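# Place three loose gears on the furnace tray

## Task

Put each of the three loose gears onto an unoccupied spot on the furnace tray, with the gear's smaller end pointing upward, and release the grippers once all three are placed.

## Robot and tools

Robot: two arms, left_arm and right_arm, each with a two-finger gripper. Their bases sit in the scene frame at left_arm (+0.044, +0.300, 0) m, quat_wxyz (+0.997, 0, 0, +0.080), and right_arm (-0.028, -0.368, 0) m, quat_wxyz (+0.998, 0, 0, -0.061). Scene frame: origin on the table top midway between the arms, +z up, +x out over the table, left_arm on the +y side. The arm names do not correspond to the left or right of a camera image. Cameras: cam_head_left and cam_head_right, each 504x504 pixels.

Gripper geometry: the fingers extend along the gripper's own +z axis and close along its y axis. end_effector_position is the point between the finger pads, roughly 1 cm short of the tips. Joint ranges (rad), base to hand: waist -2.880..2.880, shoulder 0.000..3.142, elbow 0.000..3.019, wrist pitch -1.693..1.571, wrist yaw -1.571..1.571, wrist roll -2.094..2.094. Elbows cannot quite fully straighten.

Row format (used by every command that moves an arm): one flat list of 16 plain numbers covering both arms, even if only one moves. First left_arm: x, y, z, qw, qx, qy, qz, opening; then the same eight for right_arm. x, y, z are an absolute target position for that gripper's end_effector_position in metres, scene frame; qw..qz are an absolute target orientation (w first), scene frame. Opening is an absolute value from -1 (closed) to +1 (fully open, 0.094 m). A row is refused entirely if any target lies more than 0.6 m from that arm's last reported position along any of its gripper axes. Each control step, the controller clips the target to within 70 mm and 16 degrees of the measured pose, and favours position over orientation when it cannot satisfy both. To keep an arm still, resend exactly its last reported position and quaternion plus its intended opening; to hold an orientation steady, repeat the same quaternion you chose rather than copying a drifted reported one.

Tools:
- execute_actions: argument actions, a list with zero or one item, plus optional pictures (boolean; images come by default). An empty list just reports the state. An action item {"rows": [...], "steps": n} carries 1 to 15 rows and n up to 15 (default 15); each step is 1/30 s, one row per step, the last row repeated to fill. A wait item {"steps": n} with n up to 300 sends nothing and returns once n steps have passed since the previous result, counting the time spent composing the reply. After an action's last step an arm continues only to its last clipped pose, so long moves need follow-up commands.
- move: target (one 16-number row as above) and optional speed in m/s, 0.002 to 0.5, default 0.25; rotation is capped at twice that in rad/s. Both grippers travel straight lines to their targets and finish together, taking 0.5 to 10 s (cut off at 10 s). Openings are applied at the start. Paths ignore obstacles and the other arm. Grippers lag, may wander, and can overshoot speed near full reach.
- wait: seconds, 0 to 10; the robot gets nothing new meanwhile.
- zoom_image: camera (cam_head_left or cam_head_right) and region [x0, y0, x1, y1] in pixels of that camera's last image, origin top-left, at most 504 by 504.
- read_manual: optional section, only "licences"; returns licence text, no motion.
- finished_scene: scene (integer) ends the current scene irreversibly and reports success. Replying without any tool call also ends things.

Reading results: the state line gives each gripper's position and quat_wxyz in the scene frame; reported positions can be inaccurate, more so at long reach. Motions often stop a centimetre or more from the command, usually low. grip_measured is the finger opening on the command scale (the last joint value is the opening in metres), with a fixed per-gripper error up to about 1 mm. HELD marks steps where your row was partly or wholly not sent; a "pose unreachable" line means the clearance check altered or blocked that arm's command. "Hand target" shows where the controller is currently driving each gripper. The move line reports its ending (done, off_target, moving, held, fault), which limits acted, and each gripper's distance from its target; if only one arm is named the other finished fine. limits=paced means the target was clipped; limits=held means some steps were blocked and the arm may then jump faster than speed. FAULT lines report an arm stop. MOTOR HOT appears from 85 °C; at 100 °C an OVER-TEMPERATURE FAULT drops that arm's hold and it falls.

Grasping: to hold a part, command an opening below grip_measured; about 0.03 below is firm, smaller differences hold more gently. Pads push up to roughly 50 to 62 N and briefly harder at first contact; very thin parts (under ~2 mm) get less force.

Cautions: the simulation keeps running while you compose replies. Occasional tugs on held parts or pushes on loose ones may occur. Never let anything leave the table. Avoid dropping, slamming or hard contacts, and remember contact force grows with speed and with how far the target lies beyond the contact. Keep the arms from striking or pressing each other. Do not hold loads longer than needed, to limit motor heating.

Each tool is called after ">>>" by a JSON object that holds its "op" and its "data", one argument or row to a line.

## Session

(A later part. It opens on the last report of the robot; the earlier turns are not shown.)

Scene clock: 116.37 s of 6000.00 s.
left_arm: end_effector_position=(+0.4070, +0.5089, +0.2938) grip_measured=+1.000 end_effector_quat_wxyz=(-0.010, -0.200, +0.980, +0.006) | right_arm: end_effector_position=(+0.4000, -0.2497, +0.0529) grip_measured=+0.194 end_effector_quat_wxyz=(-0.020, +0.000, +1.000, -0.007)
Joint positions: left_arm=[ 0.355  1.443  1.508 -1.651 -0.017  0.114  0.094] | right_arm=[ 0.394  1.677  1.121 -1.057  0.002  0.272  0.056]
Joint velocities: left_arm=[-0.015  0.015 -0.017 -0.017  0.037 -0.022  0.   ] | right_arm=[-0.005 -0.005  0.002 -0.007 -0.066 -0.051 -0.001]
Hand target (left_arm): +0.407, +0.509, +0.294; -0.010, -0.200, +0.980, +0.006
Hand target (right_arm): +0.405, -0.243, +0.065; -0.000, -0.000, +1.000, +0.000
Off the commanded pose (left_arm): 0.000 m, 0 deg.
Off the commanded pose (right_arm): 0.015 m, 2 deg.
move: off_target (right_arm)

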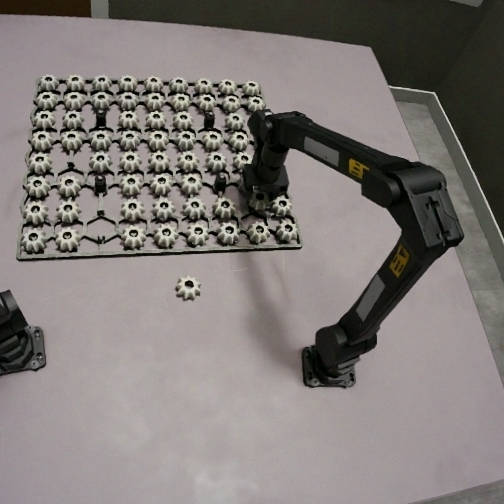

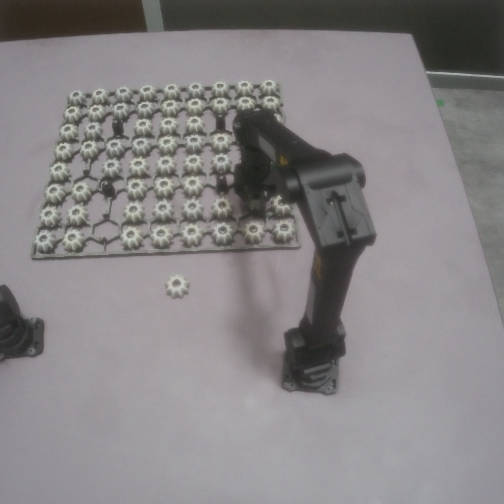

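>>> {"op": "move", "data": {
  "target": [0.407, 0.509, 0.294, -0.01, -0.2, 0.98, 0.006, 1, 0.3958, -0.2355, 0.077, 0, 0, 1, 0, 0.15],
  "speed": 0.04
}}

>>> {"op": "move", "data": {
  "target": [0.407, 0.509, 0.294, -0.01, -0.2, 0.98, 0.006, 1, 0.3948, -0.2358, 0.035, -0.008, 0, 1, -0.0025, 0.15],
  "speed": 0.02
}}

>>> {"op": "zoom_image", "data": {
  "camera": "cam_head_left",
  "region": [210, 165, 300, 255]
}}

>>> {"op": "zoom_image", "data": {
  "camera": "cam_head_right",
  "region": [210, 165, 300, 255]
}}

Scene clock: 153.27 s of 6000.00 s.
left_arm: end_effector_position=(+0.4070, +0.5089, +0.2938) grip_measured=+1.000 end_effector_quat_wxyz=(-0.010, -0.200, +0.980, +0.006) | right_arm: end_effector_position=(+0.3979, -0.2399, +0.0609) grip_measured=+0.194 end_effector_quat_wxyz=(-0.012, +0.001, +1.000, -0.005)
Joint positions: left_arm=[ 0.355  1.443  1.508 -1.651 -0.017  0.114  0.094] | right_arm=[ 0.417  1.657  1.121 -1.059  0.002  0.295  0.056]
Joint velocities: left_arm=[ 0.005  0.005 -0.002 -0.007 -0.022  0.022  0.   ] | right_arm=[-0.015 -0.005  0.002 -0.017  0.007  0.022 -0.001]
Hand target (left_arm): +0.407, +0.509, +0.294; -0.010, -0.200, +0.980, +0.006
Hand target (right_arm): +0.396, -0.236, +0.076; -0.000, +0.000, +1.000, +0.000
Off the commanded pose (left_arm): 0.000 m, 0 deg.
Off the commanded pose (right_arm): 0.017 m, 1 deg.
After step 90, 32.80 s passed at rest.
move: off_target (right_arm)

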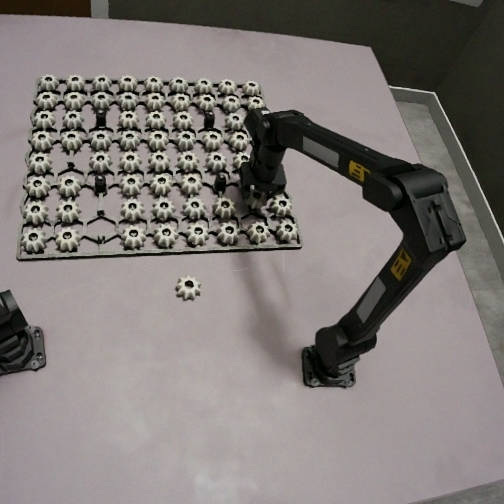

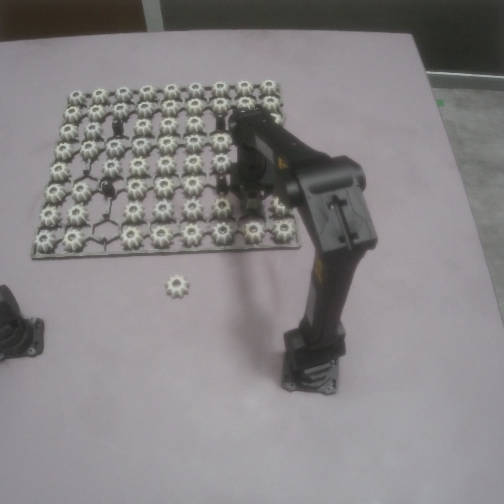

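Scene clock: 154.83 s of 6000.00 s.
left_arm: end_effector_position=(+0.4070, +0.5089, +0.2938) grip_measured=+1.000 end_effector_quat_wxyz=(-0.010, -0.200, +0.980, +0.006) | right_arm: end_effector_position=(+0.3934, -0.2412, +0.0384) grip_measured=+0.194 end_effector_quat_wxyz=(-0.010, +0.001, +1.000, -0.004)
Joint positions: left_arm=[ 0.355  1.443  1.508 -1.651 -0.017  0.114  0.094] | right_arm=[ 0.417  1.678  1.078 -0.993  0.002  0.296  0.056]
Joint velocities: left_arm=[-0.005 -0.005  0.012  0.022 -0.081 -0.051  0.   ] | right_arm=[ 0.005 -0.005 -0.007  0.007  0.022 -0.022  0.001]
Hand target (left_arm): +0.407, +0.509, +0.294; -0.010, -0.200, +0.980, +0.006
Hand target (right_arm): +0.394, -0.236, +0.035; -0.008, -0.000, +1.000, -0.003
Off the commanded pose (left_arm): 0.000 m, 0 deg.
Off the commanded pose (right_arm): 0.007 m, 0 deg.
move: done

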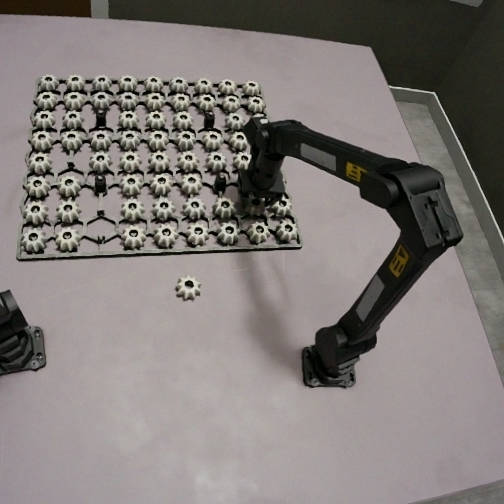

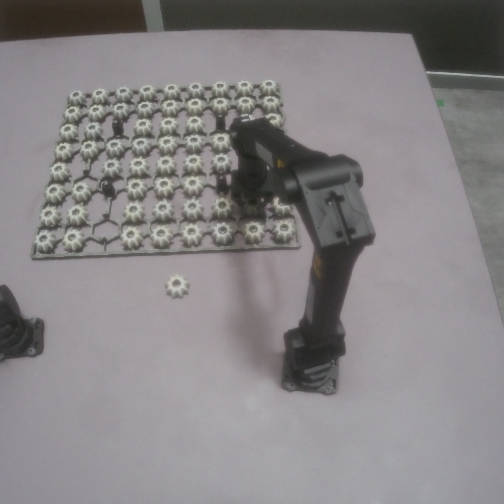

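Region (210, 165, 300, 255) of cam_head_left's 504x504 image, scaled by 5.600, with more detail than that image has.

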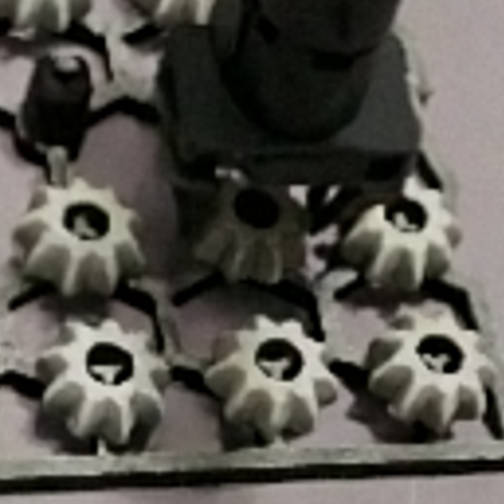

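Region (210, 165, 300, 255) of cam_head_right's 504x504 image, scaled by 5.600, with more detail than that image has.

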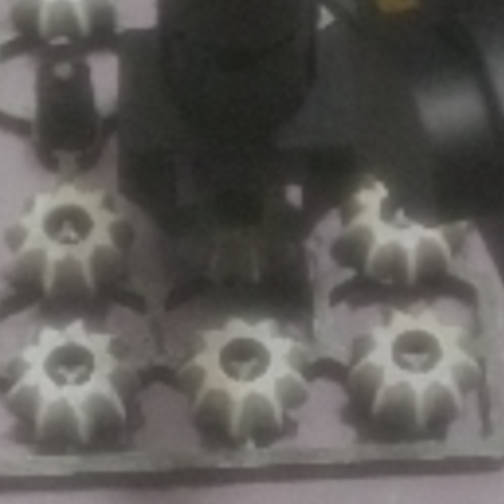

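>>> {"op": "move", "data": {
  "target": [0.407, 0.509, 0.294, -0.01, -0.2, 0.98, 0.006, 1, 0.3996, -0.2343, 0.035, 0.002, 0, 1, 0.0006, 0.15],
  "speed": 0.01
}}

>>> {"op": "zoom_image", "data": {
  "camera": "cam_head_left",
  "region": [210, 165, 300, 255]
}}

>>> {"op": "zoom_image", "data": {
  "camera": "cam_head_right",
  "region": [210, 165, 300, 255]
}}

Scene clock: 163.57 s of 6000.00 s.
left_arm: end_effector_position=(+0.4070, +0.5089, +0.2938) grip_measured=+1.000 end_effector_quat_wxyz=(-0.010, -0.200, +0.980, +0.006) | right_arm: end_effector_position=(+0.3973, -0.2396, +0.0384) grip_measured=+0.194 end_effector_quat_wxyz=(-0.002, +0.001, +1.000, -0.001)
Joint positions: left_arm=[ 0.355  1.443  1.508 -1.651 -0.017  0.114  0.094] | right_arm=[ 0.417  1.678  1.078 -0.976  0.001  0.296  0.056]
Joint velocities: left_arm=[-0.005 -0.005  0.002  0.002  0.037 -0.037  0.   ] | right_arm=[-0.005 -0.005 -0.012 -0.012  0.051 -0.007  0.001]
Hand target (left_arm): +0.407, +0.509, +0.294; -0.010, -0.200, +0.980, +0.006
Hand target (right_arm): +0.399, -0.234, +0.035; +0.002, -0.000, +1.000, +0.001
Off the commanded pose (left_arm): 0.000 m, 0 deg.
Off the commanded pose (right_arm): 0.007 m, 1 deg.
After step 90, 4.23 s passed at rest.
move: done

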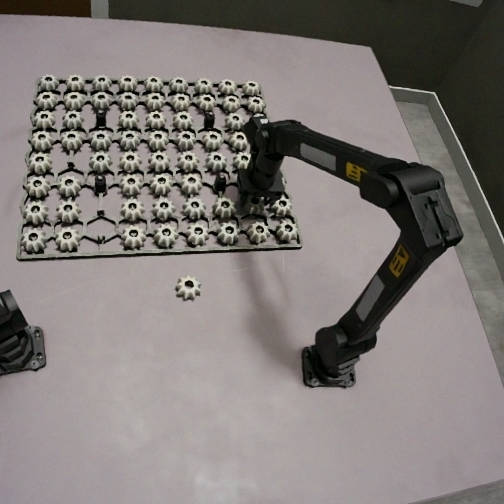

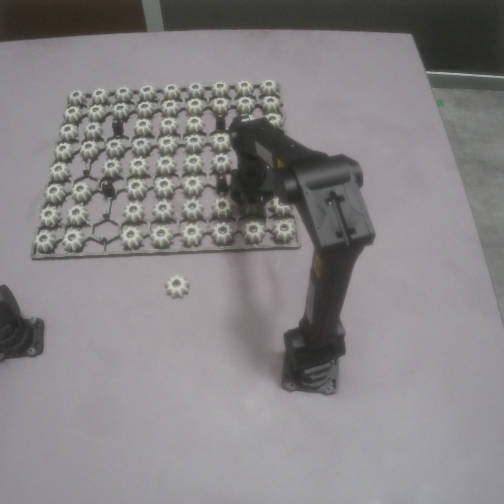

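Region (210, 165, 300, 255) of cam_head_left's 504x504 image, scaled by 5.600, with more detail than that image has.

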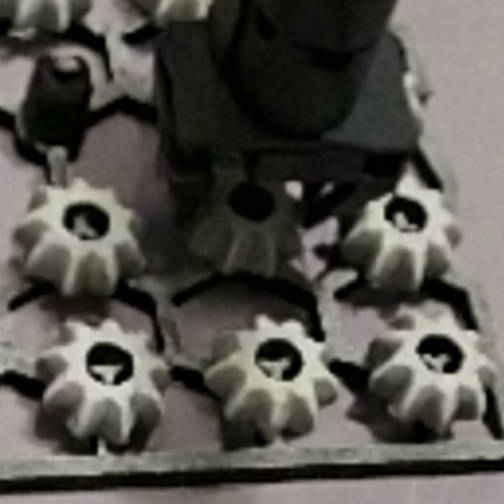

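Region (210, 165, 300, 255) of cam_head_right's 504x504 image, scaled by 5.600, with more detail than that image has.

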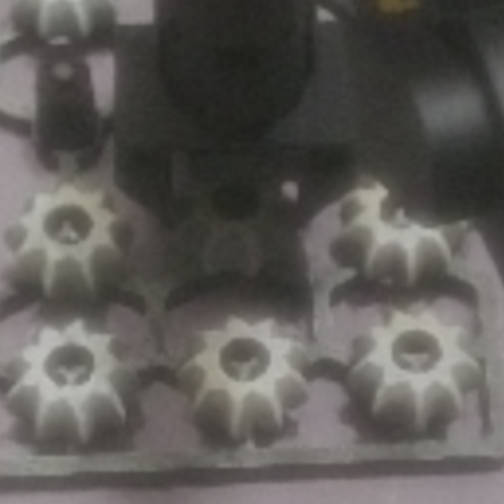

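>>> {"op": "move", "data": {
  "target": [0.407, 0.509, 0.294, -0.01, -0.2, 0.98, 0.006, 1, 0.3983, -0.2347, 0.022, -0.009, 0, 1, -0.0027, 0.15],
  "speed": 0.01
}}

>>> {"op": "zoom_image", "data": {
  "camera": "cam_head_left",
  "region": [210, 165, 300, 255]
}}

Scene clock: 174.47 s of 6000.00 s.
left_arm: end_effector_position=(+0.4070, +0.5089, +0.2938) grip_measured=+1.000 end_effector_quat_wxyz=(-0.010, -0.200, +0.980, +0.006) | right_arm: end_effector_position=(+0.3963, -0.2398, +0.0303) grip_measured=+0.194 end_effector_quat_wxyz=(-0.010, +0.001, +1.000, -0.003)
Joint positions: left_arm=[ 0.355  1.443  1.508 -1.651 -0.017  0.114  0.094] | right_arm=[ 0.417  1.697  1.078 -0.972  0.     0.296  0.056]
Joint velocities: left_arm=[-0.005 -0.015 -0.002 -0.007 -0.066 -0.051  0.   ] | right_arm=[ 0.005 -0.024 -0.002  0.007 -0.022 -0.037  0.   ]
Hand target (left_arm): +0.407, +0.509, +0.294; -0.010, -0.200, +0.980, +0.006
Hand target (right_arm): +0.398, -0.235, +0.022; -0.009, +0.000, +1.000, -0.003
Off the commanded pose (left_arm): 0.000 m, 0 deg.
Off the commanded pose (right_arm): 0.010 m, 0 deg.
After step 90, 5.97 s passed at rest.
move: done

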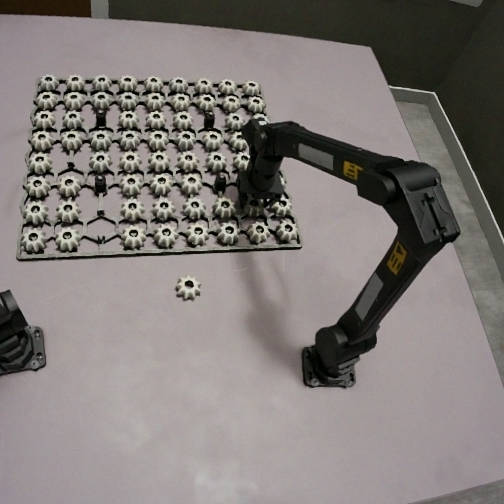

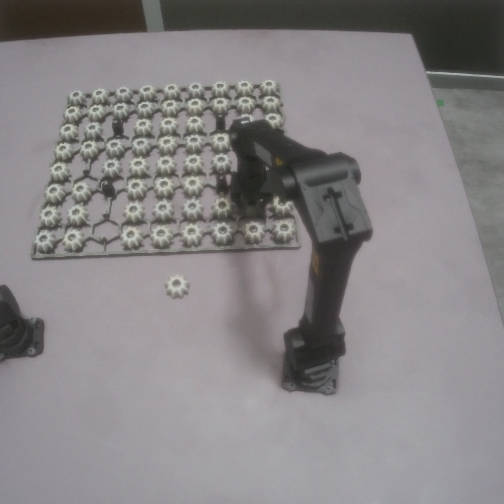

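Region (210, 165, 300, 255) of cam_head_left's 504x504 image, scaled by 5.600, with more detail than that image has.

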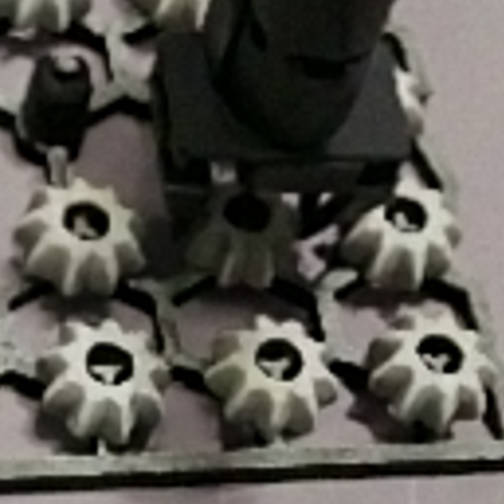

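It's going down over the pin. Continue to seat.

>>> {"op": "move", "data": {
  "target": [0.407, 0.509, 0.294, -0.01, -0.2, 0.98, 0.006, 1, 0.3990, -0.2345, 0.0155, -0.011, 0, 1, -0.0034, 0.15],
  "speed": 0.01
}}

>>> {"op": "zoom_image", "data": {
  "camera": "cam_head_left",
  "region": [210, 165, 300, 255]
}}

Scene clock: 178.07 s of 6000.00 s.
left_arm: end_effector_position=(+0.4070, +0.5089, +0.2938) grip_measured=+1.000 end_effector_quat_wxyz=(-0.010, -0.200, +0.980, +0.006) | right_arm: end_effector_position=(+0.3961, -0.2396, +0.0300) grip_measured=+0.194 end_effector_quat_wxyz=(-0.010, +0.001, +1.000, -0.003)
Joint positions: left_arm=[ 0.355  1.443  1.508 -1.651 -0.017  0.114  0.094] | right_arm=[ 0.417  1.698  1.078 -0.972  0.     0.297  0.056]
Joint velocities: left_arm=[-0.005 -0.005 -0.022 -0.002  0.007  0.022  0.   ] | right_arm=[-0.005  0.005 -0.002 -0.002 -0.037  0.007 -0.001]
Hand target (left_arm): +0.407, +0.509, +0.294; -0.010, -0.200, +0.980, +0.006
Hand target (right_arm): +0.398, -0.235, +0.016; -0.011, -0.000, +1.000, -0.004
Off the commanded pose (left_arm): 0.000 m, 0 deg.
Off the commanded pose (right_arm): 0.016 m, 0 deg.
move: off_target (right_arm)

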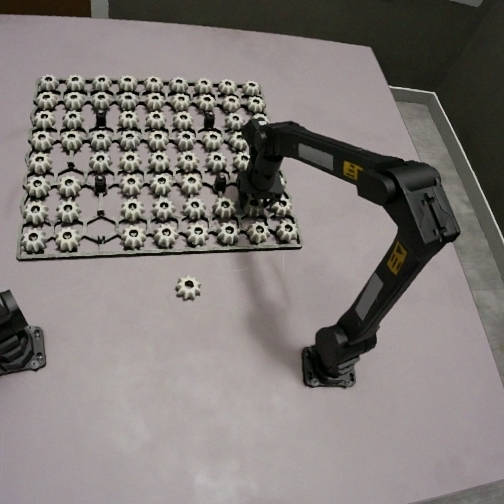

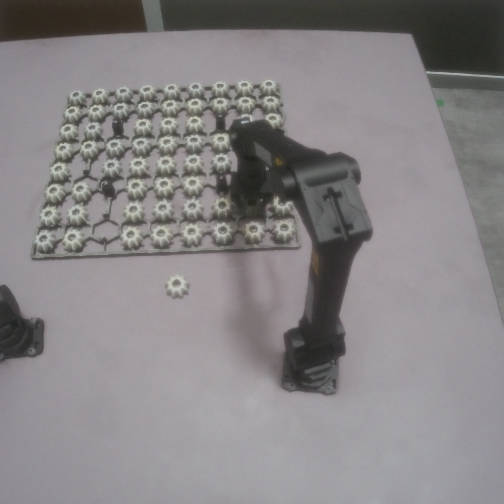

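Region (210, 165, 300, 255) of cam_head_left's 504x504 image, scaled by 5.600, with more detail than that image has.

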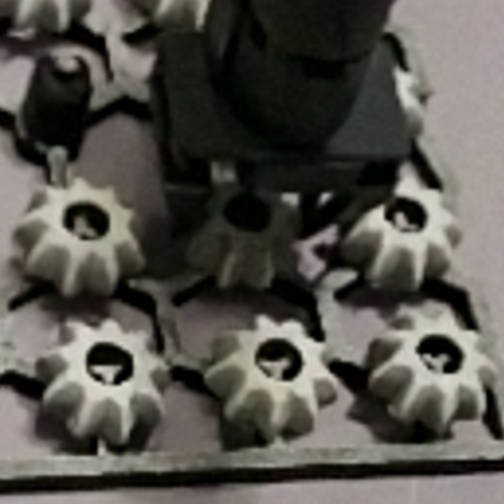

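>>> {"op": "move", "data": {
  "target": [0.407, 0.509, 0.294, -0.01, -0.2, 0.98, 0.006, 1, 0.3961, -0.2396, 0.030, -0.010, 0, 1, -0.003, 0.15],
  "speed": 0.02
}}

>>> {"op": "move", "data": {
  "target": [0.407, 0.509, 0.294, -0.01, -0.2, 0.98, 0.006, 1, 0.3961, -0.2396, 0.030, -0.010, 0, 1, -0.003, 0.4],
  "speed": 0.02
}}

>>> {"op": "zoom_image", "data": {
  "camera": "cam_head_left",
  "region": [210, 165, 300, 255]
}}

Scene clock: 183.43 s of 6000.00 s.
left_arm: end_effector_position=(+0.4070, +0.5089, +0.2938) grip_measured=+1.000 end_effector_quat_wxyz=(-0.010, -0.200, +0.980, +0.006) | right_arm: end_effector_position=(+0.3961, -0.2397, +0.0300) grip_measured=+0.194 end_effector_quat_wxyz=(-0.010, +0.001, +1.000, -0.003)
Joint positions: left_arm=[ 0.355  1.443  1.508 -1.651 -0.017  0.114  0.094] | right_arm=[ 0.417  1.698  1.078 -0.973  0.     0.297  0.056]
Joint velocities: left_arm=[-0.015 -0.005 -0.007 -0.027 -0.022  0.007  0.   ] | right_arm=[-0.015  0.005  0.002 -0.007 -0.022 -0.007  0.   ]
Hand target (left_arm): +0.407, +0.509, +0.294; -0.010, -0.200, +0.980, +0.006
Hand target (right_arm): +0.396, -0.240, +0.030; -0.010, +0.000, +1.000, -0.003
Off the commanded pose (left_arm): 0.000 m, 0 deg.
Off the commanded pose (right_arm): 0.000 m, 0 deg.
After step 90, 1.67 s passed at rest.
move: done

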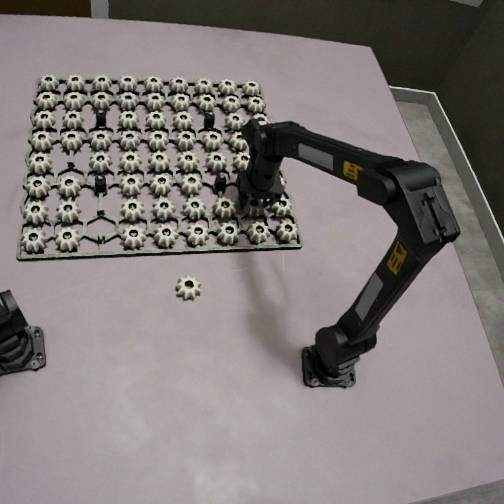

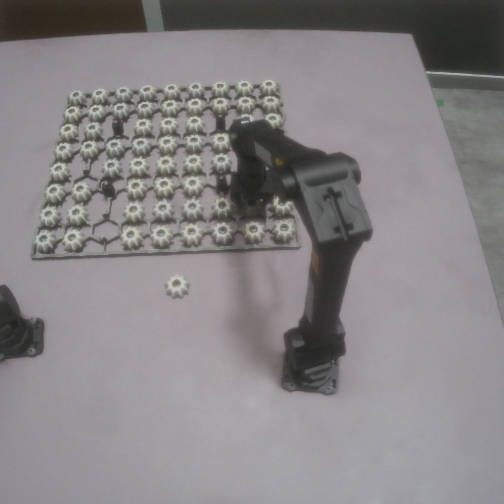

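Scene clock: 184.13 s of 6000.00 s.
left_arm: end_effector_position=(+0.4070, +0.5089, +0.2938) grip_measured=+1.000 end_effector_quat_wxyz=(-0.010, -0.200, +0.980, +0.006) | right_arm: end_effector_position=(+0.3961, -0.2397, +0.0300) grip_measured=+0.399 end_effector_quat_wxyz=(-0.010, +0.001, +1.000, -0.003)
Joint positions: left_arm=[ 0.355  1.443  1.508 -1.651 -0.017  0.114  0.094] | right_arm=[ 0.417  1.698  1.078 -0.973  0.     0.297  0.066]
Joint velocities: left_arm=[-0.015 -0.015 -0.012  0.007 -0.022 -0.095  0.   ] | right_arm=[-0.015 -0.005 -0.002  0.012 -0.037 -0.007 -0.   ]
Hand target (left_arm): +0.407, +0.509, +0.294; -0.010, -0.200, +0.980, +0.006
Hand target (right_arm): +0.396, -0.240, +0.030; -0.010, +0.000, +1.000, -0.003
Off the commanded pose (left_arm): 0.000 m, 0 deg.
Off the commanded pose (right_arm): 0.000 m, 0 deg.
move: done

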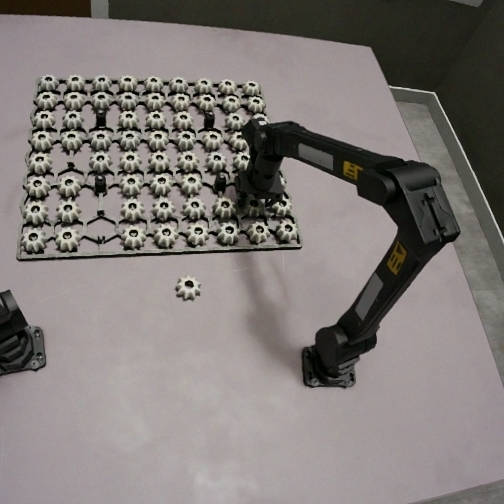

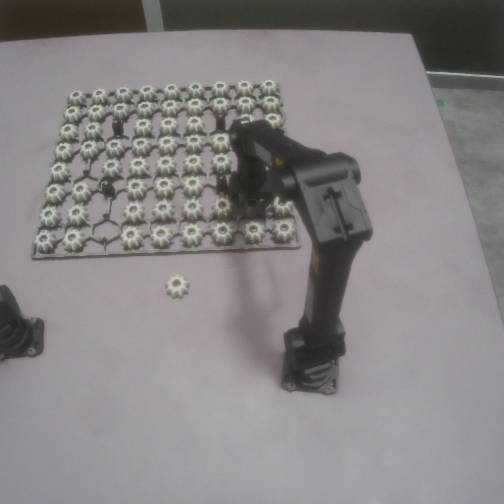

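Region (210, 165, 300, 255) of cam_head_left's 504x504 image, scaled by 5.600, with more detail than that image has.

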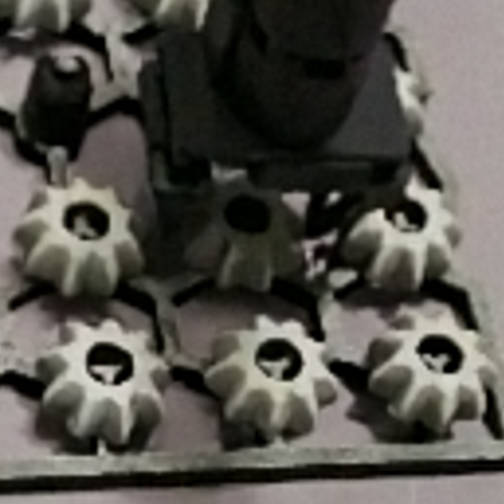

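>>> {"op": "move", "data": {
  "target": [0.36, 0.70, 0.12, 0, -0.707, 0.707, 0, 0.1, 0.405, -0.240, 0.12, 0, 0, 1, 0, 0.4],
  "speed": 0.2
}}

>>> {"op": "zoom_image", "data": {
  "camera": "cam_head_left",
  "region": [210, 165, 300, 255]
}}

Scene clock: 203.50 s of 6000.00 s.
left_arm: end_effector_position=(+0.3579, +0.6949, +0.1264) grip_measured=+0.103 end_effector_quat_wxyz=(-0.001, -0.698, +0.716, +0.002) | right_arm: end_effector_position=(+0.3857, -0.2428, +0.0932) grip_measured=+0.399 end_effector_quat_wxyz=(-0.030, +0.001, +1.000, -0.009)
Joint positions: left_arm=[ 0.738  1.714  1.385 -1.244 -0.003 -0.647  0.052] | right_arm=[ 0.417  1.609  1.154 -1.178  0.     0.296  0.066]
Joint velocities: left_arm=[-0.005 -0.005  0.017 -0.012  0.081 -0.066 -0.   ] | right_arm=[-0.005 -0.005 -0.002  0.002  0.007 -0.037  0.   ]
Hand target (left_arm): +0.358, +0.699, +0.119; +0.002, +0.707, -0.707, +0.000
Hand target (right_arm): +0.404, -0.240, +0.120; +0.000, -0.000, +1.000, +0.000
Off the commanded pose (left_arm): 0.008 m, 1 deg.
Off the commanded pose (right_arm): 0.033 m, 4 deg.
After step 90, 12.97 s passed at rest.
move: off_target (right_arm)

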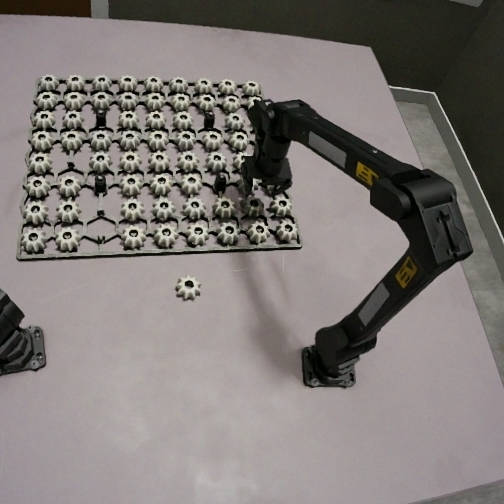

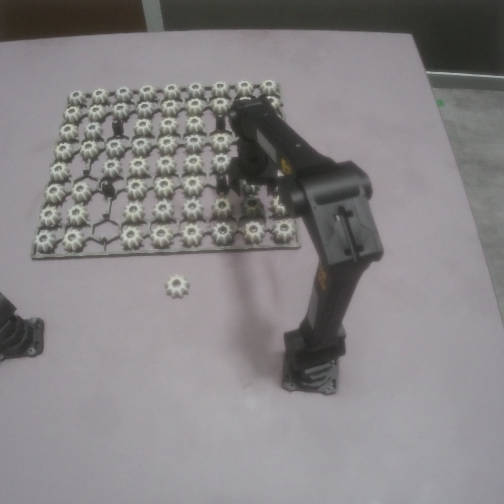

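Region (210, 165, 300, 255) of cam_head_left's 504x504 image, scaled by 5.600, with more detail than that image has.

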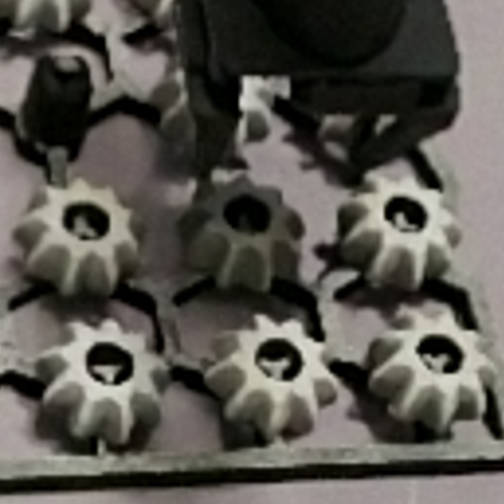

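>>> {"op": "move", "data": {
  "target": [0.189, 0.673, 0.10, 0, -0.983, 0.184, 0, 0.05, 0.172, -0.062, 0.11, 0, 0, 1, 0, 1],
  "speed": 0.2
}}

>>> {"op": "move", "data": {
  "target": [0.189, 0.673, 0.02, 0, -0.983, 0.184, 0, 0.05, 0.172, -0.062, 0.045, 0, 0, 1, 0, 1],
  "speed": 0.05
}}

>>> {"op": "zoom_image", "data": {
  "camera": "cam_head_left",
  "region": [140, 230, 240, 330]
}}

>>> {"op": "zoom_image", "data": {
  "camera": "cam_head_right",
  "region": [130, 230, 230, 330]
}}

Scene clock: 221.50 s of 6000.00 s.
left_arm: end_effector_position=(+0.1907, +0.6734, +0.0974) grip_measured=+0.053 end_effector_quat_wxyz=(+0.012, +0.980, -0.196, -0.003) | right_arm: end_effector_position=(+0.1698, -0.0695, +0.1051) grip_measured=+1.000 end_effector_quat_wxyz=(-0.006, -0.003, +1.000, -0.016)
Joint positions: left_arm=[ 1.036  1.505  1.045 -1.136 -0.002 -1.549  0.049] | right_arm=[ 1.114  1.392  0.947 -1.159  0.009  0.985  0.094]
Joint velocities: left_arm=[-0.015 -0.005  0.012 -0.012  0.007 -0.007  0.001] | right_arm=[-0.005 -0.005  0.007  0.007 -0.007  0.022  0.   ]
Hand target (left_arm): +0.188, +0.673, +0.101; +0.002, +0.983, -0.184, -0.000
Hand target (right_arm): +0.170, -0.067, +0.110; +0.003, -0.000, +1.000, -0.006
Off the commanded pose (left_arm): 0.003 m, 2 deg.
Off the commanded pose (right_arm): 0.009 m, 2 deg.
After step 90, 11.47 s passed at rest.
move: done

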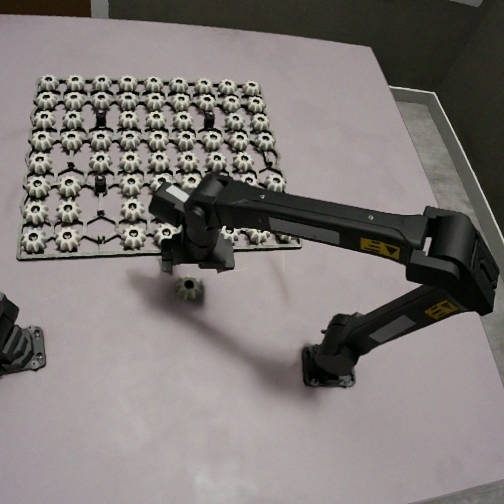

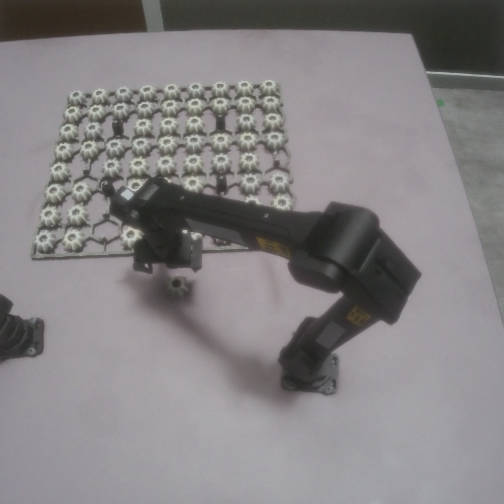

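Scene clock: 223.40 s of 6000.00 s.
left_arm: end_effector_position=(+0.1912, +0.6746, +0.0296) grip_measured=+0.053 end_effector_quat_wxyz=(-0.007, +0.981, -0.194, +0.000) | right_arm: end_effector_position=(+0.1736, -0.0619, +0.0535) grip_measured=+1.000 end_effector_quat_wxyz=(+0.004, -0.003, +1.000, +0.004)
Joint positions: left_arm=[ 1.036  1.587  0.932 -0.903 -0.002 -1.555  0.049] | right_arm=[ 1.114  1.46   0.862 -0.961  0.003  0.986  0.094]
Joint velocities: left_arm=[ 0.005 -0.005  0.007 -0.002 -0.007 -0.051 -0.001] | right_arm=[ 0.005 -0.005 -0.012 -0.002  0.007  0.037  0.   ]
Hand target (left_arm): +0.189, +0.672, +0.020; +0.000, +0.983, -0.184, +0.000
Hand target (right_arm): +0.172, -0.063, +0.045; -0.000, -0.000, +1.000, -0.000
Off the commanded pose (left_arm): 0.010 m, 1 deg.
Off the commanded pose (right_arm): 0.009 m, 1 deg.
move: done

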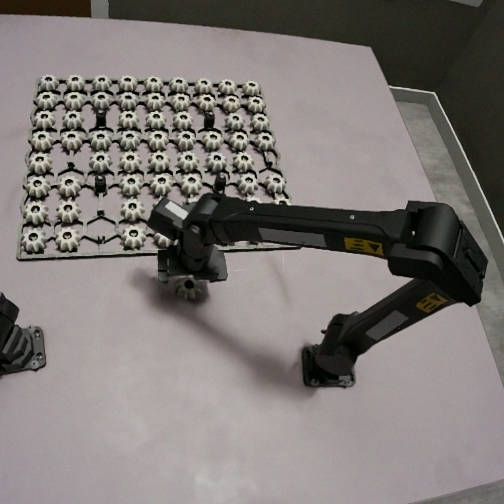

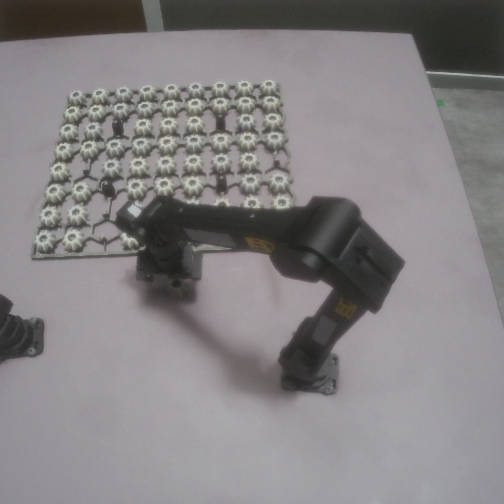

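Region (140, 230, 240, 330) of cam_head_left's 504x504 image, scaled by 5.040, with more detail than that image has.

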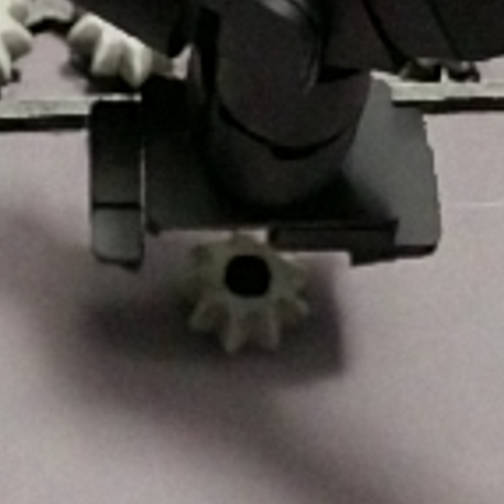

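Region (130, 230, 230, 330) of cam_head_right's 504x504 image, scaled by 5.040, with more detail than that image has.

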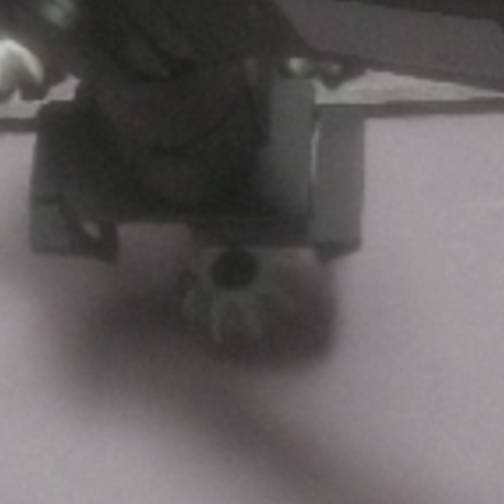

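>>> {"op": "move", "data": {
  "target": [0.189, 0.673, 0.007, 0, -0.983, 0.184, 0, 0.05, 0.173, -0.063, 0.005, 0, 0, 1, 0, 1],
  "speed": 0.03
}}

>>> {"op": "zoom_image", "data": {
  "camera": "cam_head_left",
  "region": [140, 230, 240, 330]
}}

Scene clock: 230.73 s of 6000.00 s.
left_arm: end_effector_position=(+0.1920, +0.6766, +0.0179) grip_measured=+0.053 end_effector_quat_wxyz=(-0.009, +0.981, -0.194, +0.000) | right_arm: end_effector_position=(+0.1741, -0.0611, +0.0139) grip_measured=+1.000 end_effector_quat_wxyz=(+0.005, -0.003, +1.000, +0.005)
Joint positions: left_arm=[ 1.036  1.611  0.923 -0.866 -0.002 -1.555  0.049] | right_arm=[ 1.114  1.536  0.817 -0.838  0.003  0.986  0.094]
Joint velocities: left_arm=[-0.005  0.015  0.002 -0.032 -0.022 -0.037 -0.001] | right_arm=[ 0.005 -0.015  0.007  0.002  0.022 -0.022  0.   ]
Hand target (left_arm): +0.189, +0.673, +0.007; -0.000, +0.983, -0.184, -0.000
Hand target (right_arm): +0.173, -0.064, +0.005; +0.000, -0.000, +1.000, -0.000
Off the commanded pose (left_arm): 0.012 m, 2 deg.
Off the commanded pose (right_arm): 0.009 m, 1 deg.
After step 90, 2.43 s passed at rest.
move: off_target (left_arm)

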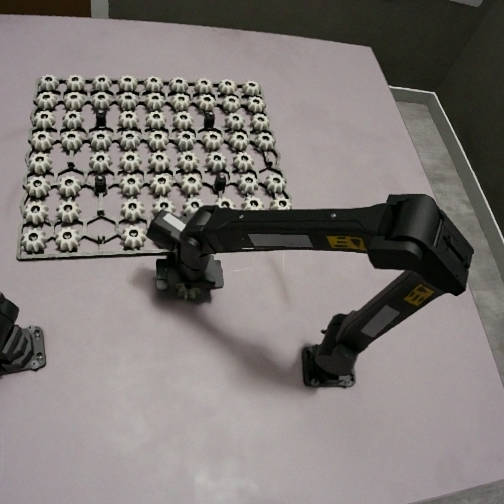

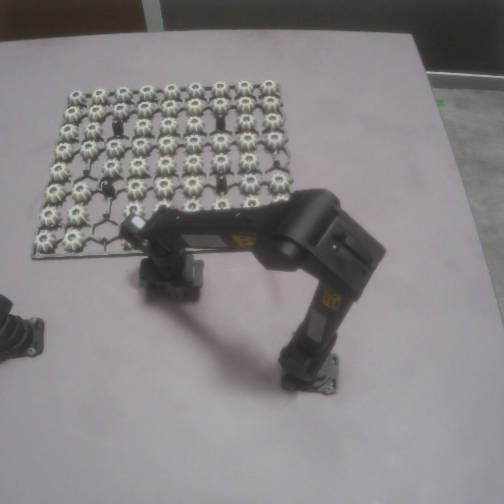

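Region (140, 230, 240, 330) of cam_head_left's 504x504 image, scaled by 5.040, with more detail than that image has.

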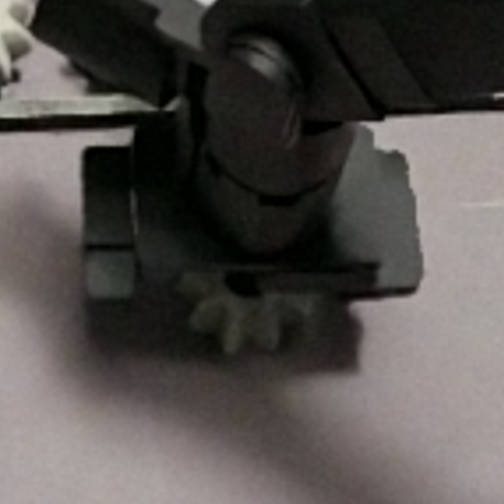

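>>> {"op": "move", "data": {
  "target": [0.2891, 0.6287, 0.018, 0, -0.9491, 0.3149, 0, 0.05, 0.1741, -0.0611, 0.0139, 0.005, -0.003, 1, 0.005, 0.3],
  "speed": 0.1
}}

>>> {"op": "move", "data": {
  "target": [0.3679, 0.5514, 0.018, 0, -0.8981, 0.4398, 0, 0.05, 0.1741, -0.0611, 0.0139, 0.005, -0.003, 1, 0.005, 0.12],
  "speed": 0.1
}}

>>> {"op": "move", "data": {
  "target": [0.4217, 0.4597, 0.018, 0, -0.8335, 0.5525, 0, 0.05, 0.1741, -0.0611, 0.0139, 0.005, -0.003, 1, 0.005, 0.12],
  "speed": 0.1
}}

Scene clock: 238.03 s of 6000.00 s.
left_arm: end_effector_position=(+0.2830, +0.6238, +0.0179) grip_measured=+0.053 end_effector_quat_wxyz=(-0.004, +0.947, -0.320, +0.000) | right_arm: end_effector_position=(+0.1744, -0.0613, +0.0139) grip_measured=+0.301 end_effector_quat_wxyz=(+0.006, -0.003, +1.000, +0.004)
Joint positions: left_arm=[ 0.775  1.611  0.923 -0.875 -0.002 -1.555  0.049] | right_arm=[ 1.114  1.536  0.817 -0.838  0.005  0.986  0.061]
Joint velocities: left_arm=[-0.005 -0.015  0.002  0.012 -0.037 -0.022  0.001] | right_arm=[-0.005  0.005 -0.017 -0.002 -0.022  0.051  0.   ]
Hand target (left_arm): +0.289, +0.629, +0.018; -0.002, +0.949, -0.315, +0.000
Hand target (right_arm): +0.174, -0.061, +0.014; +0.005, -0.003, +1.000, +0.005
Off the commanded pose (left_arm): 0.008 m, 1 deg.
Off the commanded pose (right_arm): 0.000 m, 0 deg.
After step 90, 2.70 s passed at rest.
move: done

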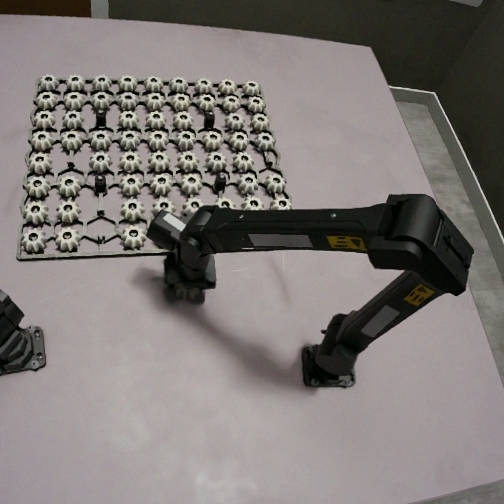

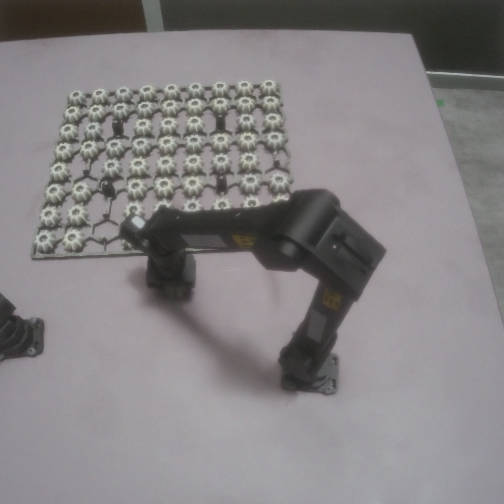

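Scene clock: 239.70 s of 6000.00 s.
left_arm: end_effector_position=(+0.3608, +0.5483, +0.0179) grip_measured=+0.053 end_effector_quat_wxyz=(-0.004, +0.896, -0.445, +0.001) | right_arm: end_effector_position=(+0.1744, -0.0613, +0.0139) grip_measured=+0.194 end_effector_quat_wxyz=(+0.006, -0.003, +1.000, +0.004)
Joint positions: left_arm=[ 0.504  1.611  0.923 -0.875 -0.002 -1.555  0.049] | right_arm=[ 1.114  1.536  0.817 -0.838  0.005  0.986  0.056]
Joint velocities: left_arm=[ 0.005  0.015  0.002  0.002 -0.007  0.007 -0.002] | right_arm=[-0.015 -0.005 -0.002 -0.002 -0.022  0.037 -0.001]
Hand target (left_arm): +0.368, +0.551, +0.018; -0.002, +0.898, -0.440, +0.000
Hand target (right_arm): +0.174, -0.061, +0.014; +0.005, -0.003, +1.000, +0.005
Off the commanded pose (left_arm): 0.008 m, 1 deg.
Off the commanded pose (right_arm): 0.000 m, 0 deg.
move: done

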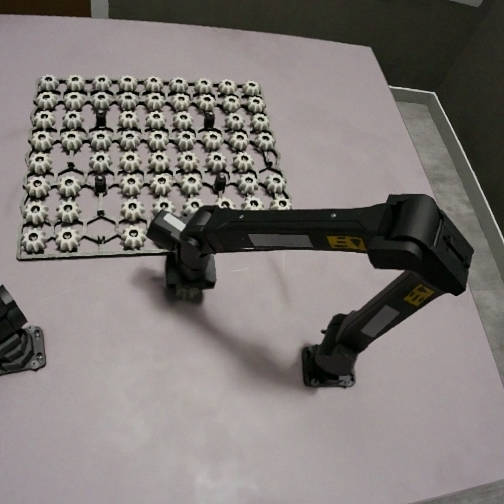

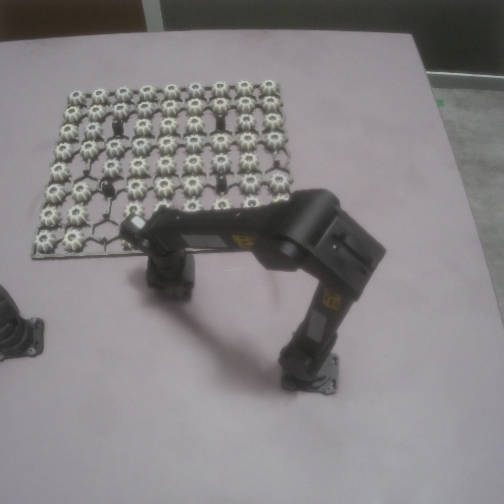

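Scene clock: 241.30 s of 6000.00 s.
left_arm: end_effector_position=(+0.4139, +0.4586, +0.0178) grip_measured=+0.053 end_effector_quat_wxyz=(-0.004, +0.831, -0.557, +0.001) | right_arm: end_effector_position=(+0.1744, -0.0613, +0.0139) grip_measured=+0.194 end_effector_quat_wxyz=(+0.006, -0.003, +1.000, +0.004)
Joint positions: left_arm=[ 0.244  1.611  0.923 -0.875 -0.002 -1.555  0.049] | right_arm=[ 1.114  1.536  0.817 -0.838  0.005  0.986  0.056]
Joint velocities: left_arm=[ 0.005 -0.005  0.002 -0.017 -0.095 -0.007 -0.   ] | right_arm=[ 0.015  0.005 -0.007  0.017 -0.037  0.022 -0.   ]
Hand target (left_arm): +0.422, +0.460, +0.018; -0.001, +0.833, -0.553, +0.001
Hand target (right_arm): +0.174, -0.061, +0.014; +0.005, -0.003, +1.000, +0.005
Off the commanded pose (left_arm): 0.008 m, 1 deg.
Off the commanded pose (right_arm): 0.000 m, 0 deg.
move: done

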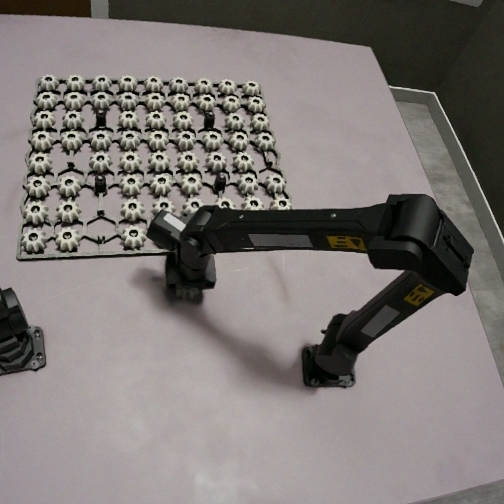

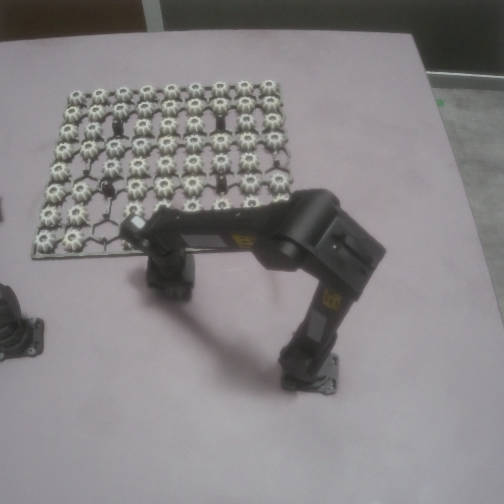

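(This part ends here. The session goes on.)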